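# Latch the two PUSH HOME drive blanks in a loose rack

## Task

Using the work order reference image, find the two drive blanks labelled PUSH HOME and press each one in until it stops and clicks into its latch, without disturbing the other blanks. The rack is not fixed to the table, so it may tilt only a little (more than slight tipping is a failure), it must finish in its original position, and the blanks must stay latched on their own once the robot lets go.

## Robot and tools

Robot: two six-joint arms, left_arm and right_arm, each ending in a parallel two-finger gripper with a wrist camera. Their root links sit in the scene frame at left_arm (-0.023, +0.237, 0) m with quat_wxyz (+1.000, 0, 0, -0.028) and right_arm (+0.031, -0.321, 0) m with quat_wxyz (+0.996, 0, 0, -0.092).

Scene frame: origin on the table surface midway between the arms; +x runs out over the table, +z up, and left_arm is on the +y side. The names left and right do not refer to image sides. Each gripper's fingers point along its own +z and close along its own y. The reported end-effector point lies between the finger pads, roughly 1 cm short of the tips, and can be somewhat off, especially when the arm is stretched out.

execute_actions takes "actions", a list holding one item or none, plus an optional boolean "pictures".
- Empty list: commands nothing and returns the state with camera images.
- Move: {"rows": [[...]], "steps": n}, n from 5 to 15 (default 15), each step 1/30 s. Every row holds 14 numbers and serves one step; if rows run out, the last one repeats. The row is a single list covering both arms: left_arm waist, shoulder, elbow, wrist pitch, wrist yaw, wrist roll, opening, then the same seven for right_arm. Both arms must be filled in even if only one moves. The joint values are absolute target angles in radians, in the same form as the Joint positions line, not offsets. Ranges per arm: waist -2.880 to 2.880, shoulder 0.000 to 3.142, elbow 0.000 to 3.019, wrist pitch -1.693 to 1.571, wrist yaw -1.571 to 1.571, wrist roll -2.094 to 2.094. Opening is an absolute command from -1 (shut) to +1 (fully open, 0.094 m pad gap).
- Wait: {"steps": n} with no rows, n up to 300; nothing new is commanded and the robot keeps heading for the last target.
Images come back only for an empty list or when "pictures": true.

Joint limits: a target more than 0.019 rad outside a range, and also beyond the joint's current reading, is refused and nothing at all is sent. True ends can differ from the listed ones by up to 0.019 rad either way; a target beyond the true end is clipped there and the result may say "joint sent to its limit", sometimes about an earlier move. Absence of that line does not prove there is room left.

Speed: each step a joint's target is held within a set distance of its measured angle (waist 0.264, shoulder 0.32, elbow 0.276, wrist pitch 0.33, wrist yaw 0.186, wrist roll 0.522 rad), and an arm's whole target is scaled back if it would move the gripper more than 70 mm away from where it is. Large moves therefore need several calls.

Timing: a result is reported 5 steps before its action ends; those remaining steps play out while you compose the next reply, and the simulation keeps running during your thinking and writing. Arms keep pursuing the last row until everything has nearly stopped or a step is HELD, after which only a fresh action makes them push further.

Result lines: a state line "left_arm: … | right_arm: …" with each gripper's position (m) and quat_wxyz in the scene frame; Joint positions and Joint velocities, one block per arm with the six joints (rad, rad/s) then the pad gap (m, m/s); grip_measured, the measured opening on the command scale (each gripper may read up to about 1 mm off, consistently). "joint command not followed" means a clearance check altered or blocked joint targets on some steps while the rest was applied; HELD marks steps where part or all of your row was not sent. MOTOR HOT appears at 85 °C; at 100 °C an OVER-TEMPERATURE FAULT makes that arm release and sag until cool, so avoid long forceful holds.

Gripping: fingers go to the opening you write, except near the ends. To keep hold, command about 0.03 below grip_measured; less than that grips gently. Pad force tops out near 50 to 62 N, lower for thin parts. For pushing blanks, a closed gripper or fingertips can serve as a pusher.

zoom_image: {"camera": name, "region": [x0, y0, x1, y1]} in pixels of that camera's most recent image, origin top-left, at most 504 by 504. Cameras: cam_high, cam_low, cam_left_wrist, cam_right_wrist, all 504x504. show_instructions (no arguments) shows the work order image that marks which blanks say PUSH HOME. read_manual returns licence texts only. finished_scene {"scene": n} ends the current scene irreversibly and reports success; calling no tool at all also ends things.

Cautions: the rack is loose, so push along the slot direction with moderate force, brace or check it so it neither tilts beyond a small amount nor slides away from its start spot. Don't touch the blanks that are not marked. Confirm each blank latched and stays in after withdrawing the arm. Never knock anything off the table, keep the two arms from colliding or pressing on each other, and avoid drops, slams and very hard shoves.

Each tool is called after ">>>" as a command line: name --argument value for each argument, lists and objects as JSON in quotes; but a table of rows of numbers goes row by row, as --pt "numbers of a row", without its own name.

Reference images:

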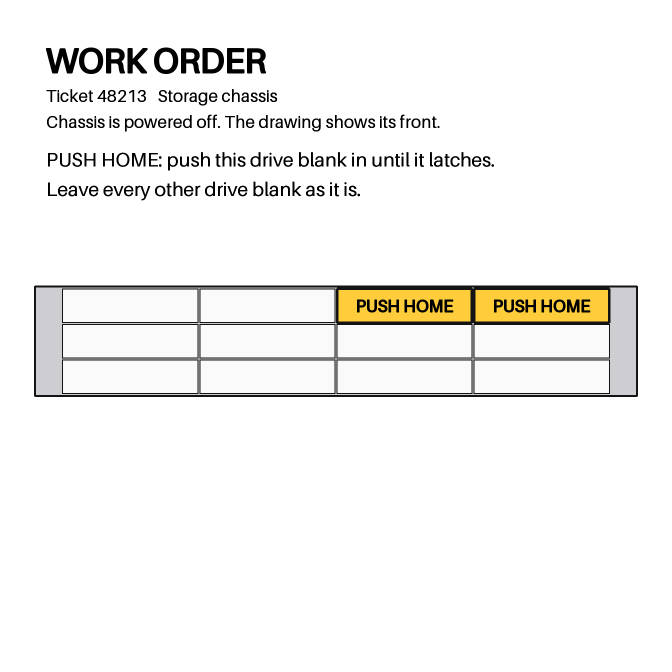

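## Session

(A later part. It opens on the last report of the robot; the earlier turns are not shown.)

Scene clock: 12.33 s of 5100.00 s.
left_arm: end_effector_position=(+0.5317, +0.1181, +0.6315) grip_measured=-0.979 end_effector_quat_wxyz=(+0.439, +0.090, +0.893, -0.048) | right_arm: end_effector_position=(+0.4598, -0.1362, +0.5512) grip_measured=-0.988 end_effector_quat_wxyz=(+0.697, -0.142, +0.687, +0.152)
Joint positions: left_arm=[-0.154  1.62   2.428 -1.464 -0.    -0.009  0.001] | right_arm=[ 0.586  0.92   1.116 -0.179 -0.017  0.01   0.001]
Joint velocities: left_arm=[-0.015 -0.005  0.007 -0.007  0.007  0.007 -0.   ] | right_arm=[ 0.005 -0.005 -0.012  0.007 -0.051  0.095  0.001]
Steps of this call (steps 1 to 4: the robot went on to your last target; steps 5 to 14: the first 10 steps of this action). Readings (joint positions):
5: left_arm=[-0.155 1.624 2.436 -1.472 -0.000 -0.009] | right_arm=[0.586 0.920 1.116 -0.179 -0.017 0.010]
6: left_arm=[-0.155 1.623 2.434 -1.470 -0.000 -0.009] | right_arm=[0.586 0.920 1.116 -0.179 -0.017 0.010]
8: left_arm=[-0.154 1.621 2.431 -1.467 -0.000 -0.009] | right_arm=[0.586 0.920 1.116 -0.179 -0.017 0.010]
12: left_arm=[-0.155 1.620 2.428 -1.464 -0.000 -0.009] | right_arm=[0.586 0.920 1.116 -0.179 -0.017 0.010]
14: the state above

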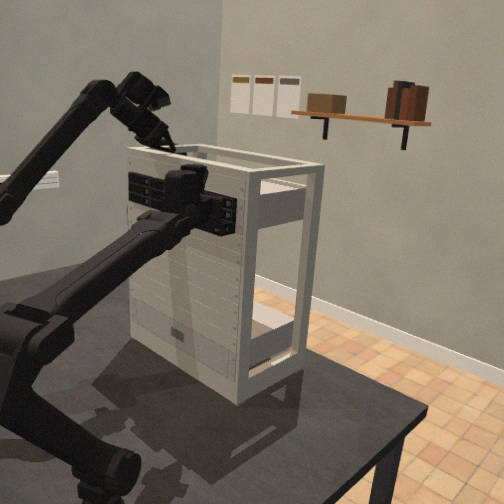

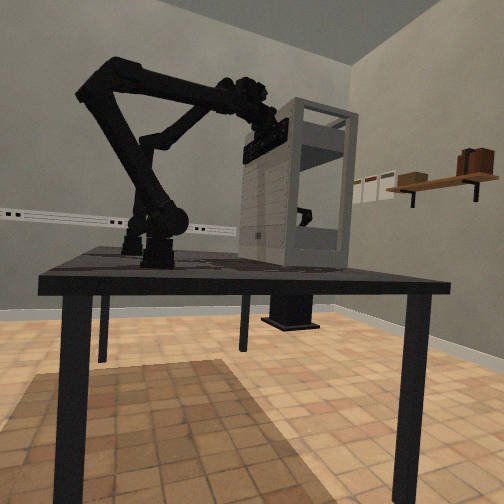

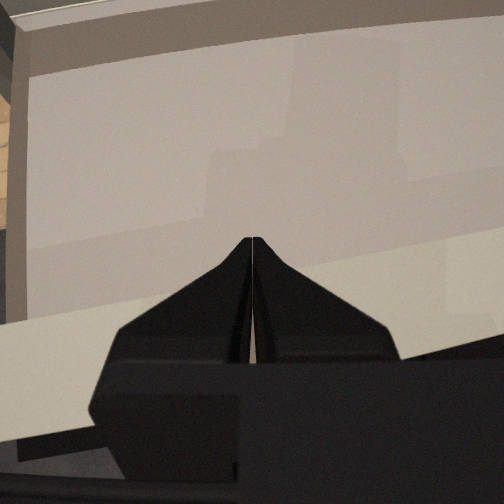

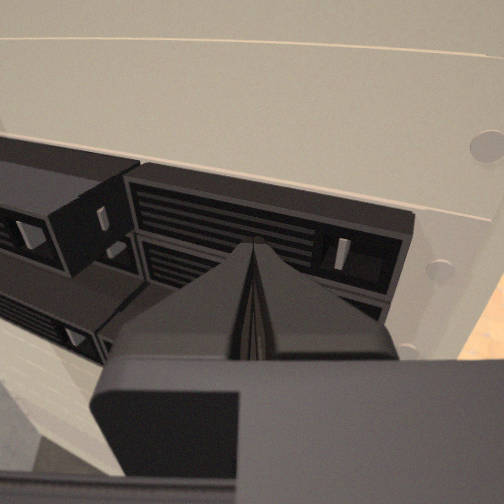

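>>> execute_actions --actions '[{"rows":[[-0.15,1.67,2.38,-1.56,0,0,-1,0.6,0.78,1.08,-0.27,0,0,-1]]}]'

>>> execute_actions --actions '[{"rows":[[-0.15,1.67,2.38,-1.56,0,0,-1,0.83,0.8,1.09,-0.26,0,0,-1]]}]'

>>> execute_actions --actions '[{"rows":[[-0.15,1.67,2.38,-1.56,0,0,-1,0.83,0.93,1.16,-0.18,0,0,-1]]}]'

>>> execute_actions --actions '[{"steps":12}]' --pictures true

>>> zoom_image --camera "cam_high" --region '[180,170,260,250]'

Scene clock: 13.03 s of 5100.00 s.
left_arm: end_effector_position=(+0.5315, +0.1179, +0.6321) grip_measured=-0.979 end_effector_quat_wxyz=(+0.440, +0.090, +0.892, -0.048) | right_arm: end_effector_position=(+0.3991, -0.1626, +0.5721) grip_measured=-0.988 end_effector_quat_wxyz=(+0.712, -0.136, +0.672, +0.151)
Joint positions: left_arm=[-0.155  1.619  2.428 -1.464 -0.    -0.009  0.001] | right_arm=[ 0.591  0.754  1.068 -0.254 -0.003  0.01   0.001]
Joint velocities: left_arm=[ 0.015 -0.005 -0.017  0.007 -0.022 -0.081  0.   ] | right_arm=[ 0.005 -0.005  0.012 -0.007 -0.066  0.037 -0.001]
Steps of this call (steps 1 to 5: the last 5 steps of your previous action; steps 6 to 11: the robot went on to your last target; steps 12 to 21: the first 10 steps of this action). Readings (joint positions):
12: left_arm=[-0.155 1.620 2.428 -1.464 -0.000 -0.009] | right_arm=[0.589 0.904 1.113 -0.190 -0.016 0.010]
13: left_arm=[-0.155 1.619 2.428 -1.464 -0.000 -0.009] | right_arm=[0.591 0.885 1.100 -0.214 -0.008 0.010]
15: left_arm=[-0.155 1.619 2.428 -1.464 -0.000 -0.009] | right_arm=[0.591 0.829 1.073 -0.245 -0.004 0.010]
19: left_arm=[-0.155 1.619 2.428 -1.464 -0.000 -0.009] | right_arm=[0.591 0.761 1.068 -0.254 -0.003 0.010]
21: the state above

Scene clock: 13.53 s of 5100.00 s.
left_arm: end_effector_position=(+0.5315, +0.1181, +0.6321) grip_measured=-0.979 end_effector_quat_wxyz=(+0.440, +0.090, +0.892, -0.048) | right_arm: end_effector_position=(+0.3614, -0.0610, +0.5545) grip_measured=-0.988 end_effector_quat_wxyz=(+0.672, -0.227, +0.664, +0.237)
Joint positions: left_arm=[-0.154  1.619  2.428 -1.464 -0.    -0.009  0.001] | right_arm=[ 0.851  0.799  1.068 -0.254 -0.003  0.009  0.001]
Joint velocities: left_arm=[ 0.005 -0.005 -0.007 -0.002 -0.022 -0.022 -0.001] | right_arm=[-0.112 -0.005  0.007 -0.002 -0.007  0.022  0.   ]
Steps of this call (steps 1 to 5: the last 5 steps of your previous action; steps 6 to 15: the first 10 steps of this action). Readings (joint positions):
6: left_arm=[-0.154 1.619 2.428 -1.464 -0.000 -0.009] | right_arm=[0.604 0.772 1.068 -0.254 0.004 0.010]
7: left_arm=[-0.155 1.619 2.428 -1.464 -0.000 -0.009] | right_arm=[0.642 0.775 1.068 -0.254 0.008 0.010]
9: left_arm=[-0.155 1.619 2.428 -1.464 -0.000 -0.009] | right_arm=[0.754 0.785 1.068 -0.254 0.004 0.010]
13: left_arm=[-0.154 1.619 2.428 -1.464 -0.000 -0.009] | right_arm=[0.856 0.799 1.068 -0.254 -0.004 0.009]
15: the state above

Scene clock: 14.03 s of 5100.00 s.
left_arm: end_effector_position=(+0.5315, +0.1181, +0.6321) grip_measured=-0.979 end_effector_quat_wxyz=(+0.440, +0.090, +0.892, -0.048) | right_arm: end_effector_position=(+0.4085, -0.0308, +0.5465) grip_measured=-0.988 end_effector_quat_wxyz=(+0.665, -0.226, +0.673, +0.230)
Joint positions: left_arm=[-0.154  1.619  2.428 -1.464 -0.    -0.009  0.001] | right_arm=[ 0.84   0.945  1.134 -0.197 -0.003  0.009  0.001]
Joint velocities: left_arm=[-0.005 -0.005 -0.002  0.002  0.051  0.066 -0.001] | right_arm=[-0.005  0.005  0.007 -0.012 -0.051 -0.081 -0.   ]
Steps of this call (steps 1 to 5: the last 5 steps of your previous action; steps 6 to 15: the first 10 steps of this action). Readings (joint positions):
6: left_arm=[-0.155 1.619 2.428 -1.464 -0.000 -0.009] | right_arm=[0.840 0.807 1.072 -0.248 -0.003 0.009]
7: left_arm=[-0.155 1.619 2.428 -1.464 -0.000 -0.009] | right_arm=[0.840 0.824 1.086 -0.233 -0.003 0.009]
9: left_arm=[-0.155 1.619 2.428 -1.464 -0.000 -0.009] | right_arm=[0.840 0.876 1.121 -0.208 -0.003 0.009]
13: left_arm=[-0.155 1.619 2.428 -1.464 -0.000 -0.009] | right_arm=[0.840 0.938 1.134 -0.197 -0.003 0.009]
15: the state above

Scene clock: 14.43 s of 5100.00 s.
left_arm: end_effector_position=(+0.5315, +0.1179, +0.6321) grip_measured=-0.979 end_effector_quat_wxyz=(+0.440, +0.090, +0.892, -0.048) | right_arm: end_effector_position=(+0.4058, -0.0329, +0.5503) grip_measured=-0.988 end_effector_quat_wxyz=(+0.668, -0.225, +0.670, +0.231)
Joint positions: left_arm=[-0.155  1.619  2.428 -1.464 -0.    -0.009  0.001] | right_arm=[ 0.84   0.937  1.134 -0.197 -0.003  0.009  0.001]
Joint velocities: left_arm=[-0.005 -0.005 -0.002 -0.007 -0.081 -0.051 -0.   ] | right_arm=[ 0.005  0.015 -0.007 -0.002 -0.051  0.051 -0.001]
Kept back: nothing.
Steps of this call (steps 1 to 5: the last 5 steps of your previous action; steps 6 to 12: the robot went on to your last target). Readings (joint positions):
1: left_arm=[-0.155 1.619 2.428 -1.464 -0.000 -0.009] | right_arm=[0.840 0.945 1.134 -0.197 -0.003 0.009]
2: left_arm=[-0.154 1.619 2.428 -1.464 -0.000 -0.009] | right_arm=[0.840 0.944 1.134 -0.197 -0.003 0.009]
4: left_arm=[-0.154 1.619 2.428 -1.464 -0.000 -0.009] | right_arm=[0.840 0.940 1.134 -0.197 -0.003 0.009]
8: left_arm=[-0.155 1.619 2.428 -1.464 -0.000 -0.009] | right_arm=[0.840 0.937 1.134 -0.197 -0.003 0.009]
12: the state above

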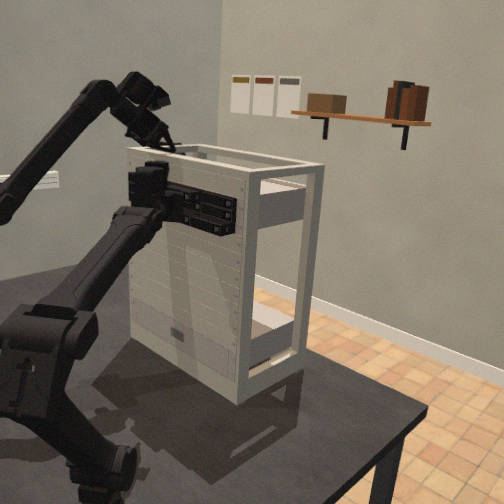

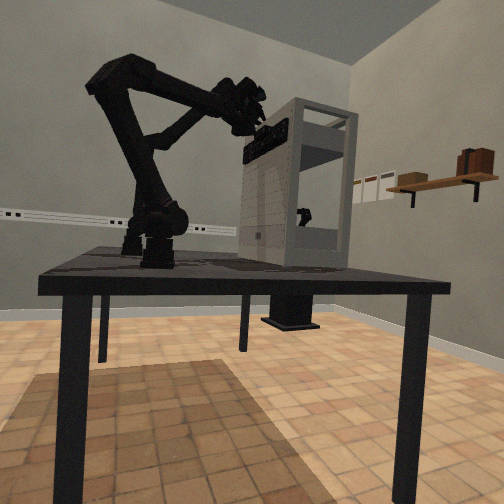

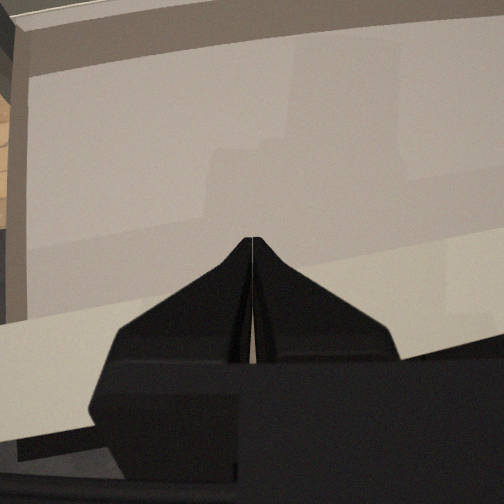

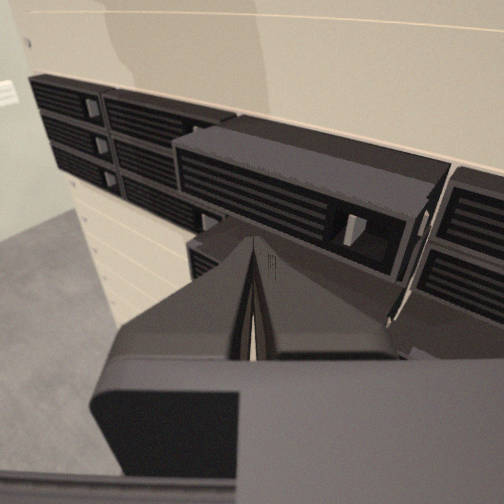

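Region (180, 170, 260, 250) of cam_high's 504x504 image, scaled by 6.300, with more detail than that image has.

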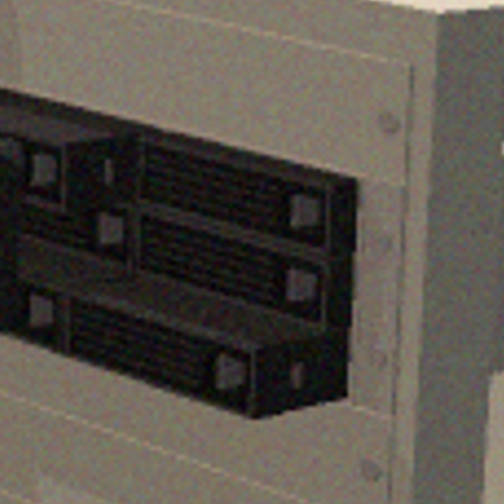

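Flush. Next one.

>>> execute_actions --actions '[{"rows":[[-0.15,1.67,2.38,-1.56,0,0,-1,0.79,0.99,1.2,-0.15,0,0,-1]]}]'

>>> execute_actions --actions '[{"rows":[[-0.15,1.67,2.38,-1.56,0,0,-1,0.75,1.05,1.235,-0.12,0,0,-1]]}]' --pictures true

Scene clock: 14.93 s of 5100.00 s.
left_arm: end_effector_position=(+0.5315, +0.1179, +0.6321) grip_measured=-0.979 end_effector_quat_wxyz=(+0.440, +0.090, +0.892, -0.048) | right_arm: end_effector_position=(+0.4251, -0.0374, +0.5559) grip_measured=-0.988 end_effector_quat_wxyz=(+0.676, -0.214, +0.668, +0.224)
Joint positions: left_arm=[-0.155  1.619  2.428 -1.464 -0.    -0.009  0.001] | right_arm=[ 0.807  0.971  1.158 -0.172 -0.008  0.009  0.001]
Joint velocities: left_arm=[-0.015  0.005 -0.007 -0.007  0.022  0.037 -0.001] | right_arm=[-0.005 -0.015 -0.007 -0.012 -0.007 -0.037  0.   ]
Steps of this call (steps 1 to 5: the robot went on to your last target; steps 6 to 15: the first 10 steps of this action). Readings (joint positions):
6: left_arm=[-0.155 1.619 2.428 -1.464 -0.000 -0.009] | right_arm=[0.838 0.939 1.135 -0.194 -0.003 0.009]
7: left_arm=[-0.155 1.619 2.428 -1.464 -0.000 -0.009] | right_arm=[0.832 0.946 1.140 -0.187 -0.003 0.009]
9: left_arm=[-0.154 1.619 2.428 -1.464 -0.000 -0.009] | right_arm=[0.813 0.963 1.153 -0.176 -0.003 0.009]
13: left_arm=[-0.155 1.619 2.428 -1.464 -0.000 -0.009] | right_arm=[0.807 0.971 1.158 -0.172 -0.008 0.009]
15: the state above

Scene clock: 15.43 s of 5100.00 s.
left_arm: end_effector_position=(+0.5315, +0.1181, +0.6321) grip_measured=-0.979 end_effector_quat_wxyz=(+0.440, +0.090, +0.892, -0.048) | right_arm: end_effector_position=(+0.4476, -0.0362, +0.5589) grip_measured=-0.988 end_effector_quat_wxyz=(+0.682, -0.206, +0.667, +0.217)
Joint positions: left_arm=[-0.154  1.619  2.428 -1.464 -0.    -0.009  0.001] | right_arm=[ 0.781  1.022  1.19  -0.144 -0.012  0.009  0.001]
Joint velocities: left_arm=[-0.024 -0.005 -0.027 -0.012  0.022 -0.051  0.   ] | right_arm=[-0.015 -0.005  0.007  0.002  0.022  0.081 -0.   ]
Steps of this call (steps 1 to 5: the last 5 steps of your previous action; steps 6 to 15: the first 10 steps of this action). Readings (joint positions):
6: left_arm=[-0.154 1.619 2.428 -1.464 -0.000 -0.009] | right_arm=[0.805 0.975 1.160 -0.169 -0.009 0.009]
7: left_arm=[-0.154 1.619 2.428 -1.464 -0.000 -0.009] | right_arm=[0.801 0.982 1.167 -0.165 -0.012 0.009]
9: left_arm=[-0.154 1.619 2.428 -1.464 -0.000 -0.009] | right_arm=[0.791 1.003 1.180 -0.156 -0.012 0.009]
13: left_arm=[-0.155 1.619 2.428 -1.464 -0.000 -0.009] | right_arm=[0.781 1.022 1.190 -0.144 -0.012 0.009]
15: the state above

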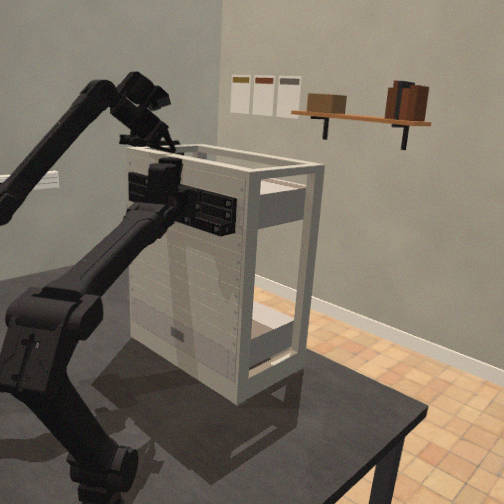

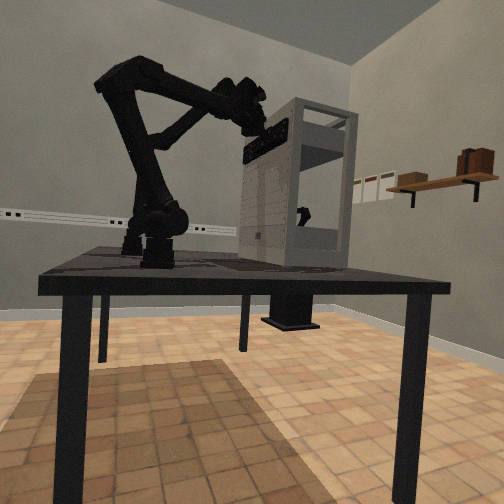

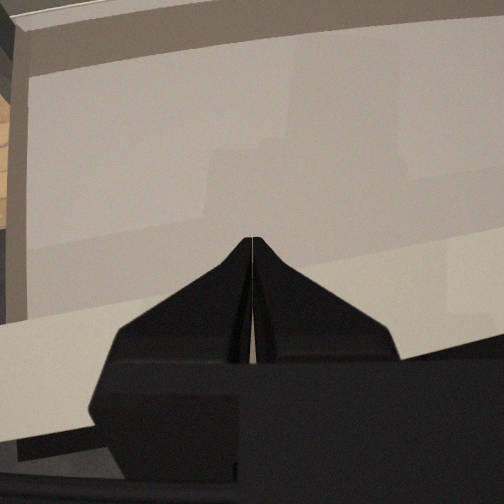

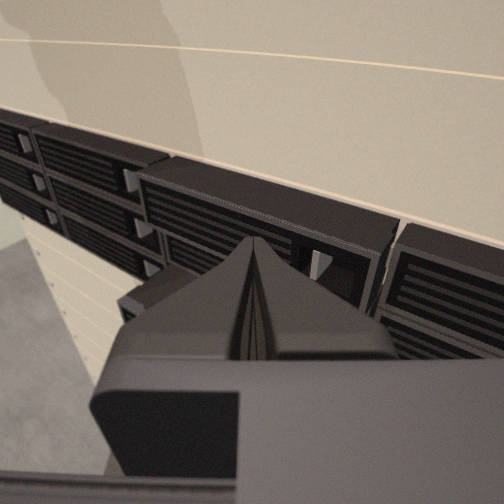

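>>> execute_actions --actions '[{"rows":[[-0.15,1.67,2.38,-1.56,0,0,-1,0.70,1.12,1.25,-0.11,0.03,0,-1]]}]'

>>> execute_actions --actions '[{"rows":[[-0.15,1.62,2.52,-1.44,0,0,-1,0.8,0.95,1.17,-0.17,0,0,-1]]}]' --pictures true

Scene clock: 15.93 s of 5100.00 s.
left_arm: end_effector_position=(+0.5314, +0.1181, +0.6323) grip_measured=-0.979 end_effector_quat_wxyz=(+0.440, +0.090, +0.892, -0.048) | right_arm: end_effector_position=(+0.4588, -0.0361, +0.5589) grip_measured=-0.988 end_effector_quat_wxyz=(+0.683, -0.202, +0.669, +0.213)
Joint positions: left_arm=[-0.154  1.619  2.429 -1.464 -0.    -0.009  0.001] | right_arm=[ 0.77   1.047  1.206 -0.136 -0.009  0.009  0.001]
Joint velocities: left_arm=[-0.005  0.005 -0.002  0.007  0.007 -0.007 -0.   ] | right_arm=[-0.005  0.005 -0.002 -0.007  0.022  0.037  0.001]
Steps of this call (steps 1 to 5: the last 5 steps of your previous action; steps 6 to 15: the first 10 steps of this action). Readings (joint positions):
6: left_arm=[-0.154 1.619 2.428 -1.464 -0.000 -0.009] | right_arm=[0.779 1.026 1.192 -0.143 -0.007 0.009]
7: left_arm=[-0.154 1.619 2.428 -1.464 -0.000 -0.009] | right_arm=[0.776 1.034 1.198 -0.140 -0.004 0.009]
9: left_arm=[-0.154 1.619 2.429 -1.463 -0.000 -0.009] | right_arm=[0.770 1.047 1.206 -0.136 -0.009 0.009]
13: left_arm=[-0.154 1.619 2.429 -1.464 -0.000 -0.009] | right_arm=[0.770 1.047 1.206 -0.136 -0.009 0.009]
15: the state above

Scene clock: 16.43 s of 5100.00 s.
left_arm: end_effector_position=(+0.5272, +0.1190, +0.6543) grip_measured=-0.979 end_effector_quat_wxyz=(+0.463, +0.089, +0.880, -0.051) | right_arm: end_effector_position=(+0.4174, -0.0531, +0.5768) grip_measured=-0.988 end_effector_quat_wxyz=(+0.696, -0.202, +0.653, +0.222)
Joint positions: left_arm=[-0.154  1.622  2.478 -1.457 -0.    -0.009  0.001] | right_arm=[ 0.791  0.937  1.161 -0.157 -0.003  0.009  0.001]
Joint velocities: left_arm=[-0.005 -0.015 -0.027 -0.002 -0.022 -0.066  0.001] | right_arm=[-0.005 -0.063 -0.002 -0.017  0.037 -0.022  0.   ]
Steps of this call (steps 1 to 5: the last 5 steps of your previous action; steps 6 to 15: the first 10 steps of this action). Readings (joint positions):
6: left_arm=[-0.154 1.618 2.440 -1.460 -0.000 -0.009] | right_arm=[0.774 1.037 1.202 -0.138 -0.010 0.009]
7: left_arm=[-0.154 1.622 2.448 -1.458 -0.000 -0.009] | right_arm=[0.777 1.024 1.189 -0.144 -0.005 0.009]
9: left_arm=[-0.154 1.622 2.460 -1.457 -0.000 -0.009] | right_arm=[0.786 0.988 1.165 -0.154 -0.003 0.009]
13: left_arm=[-0.154 1.622 2.477 -1.457 -0.000 -0.009] | right_arm=[0.791 0.944 1.161 -0.157 -0.003 0.009]
15: the state above

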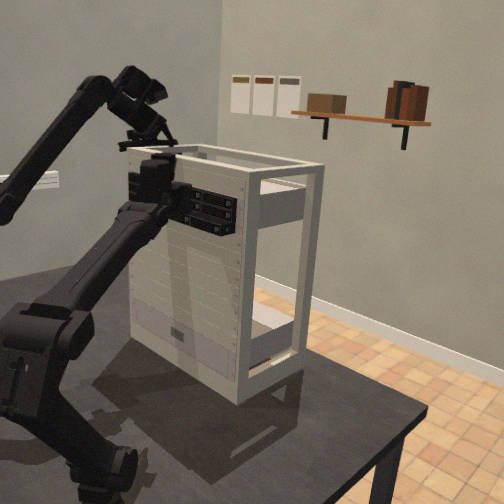

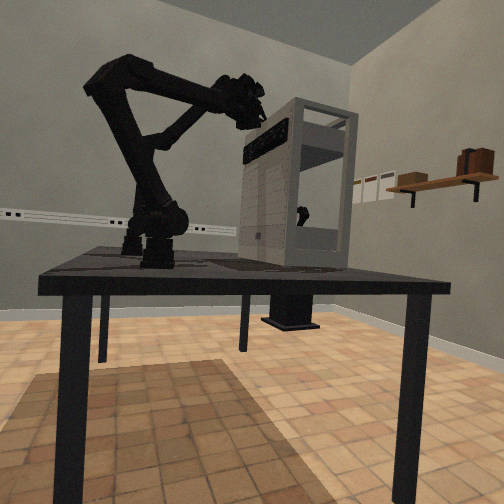

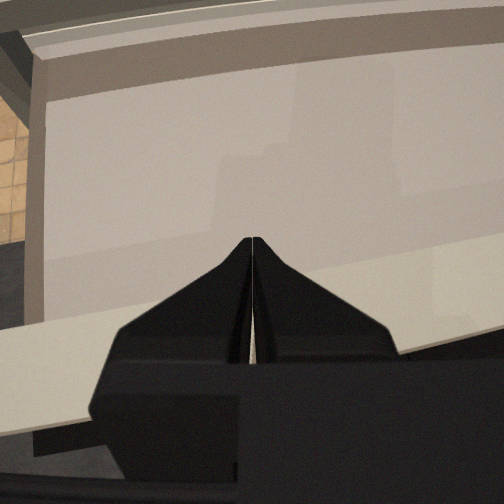

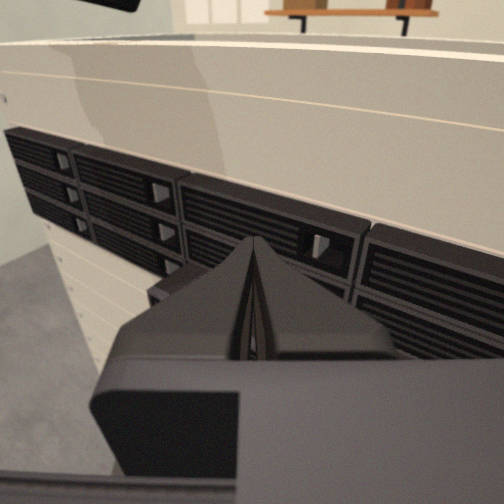

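>>> finished_scene --scene 1

The scene is finished: the task was done.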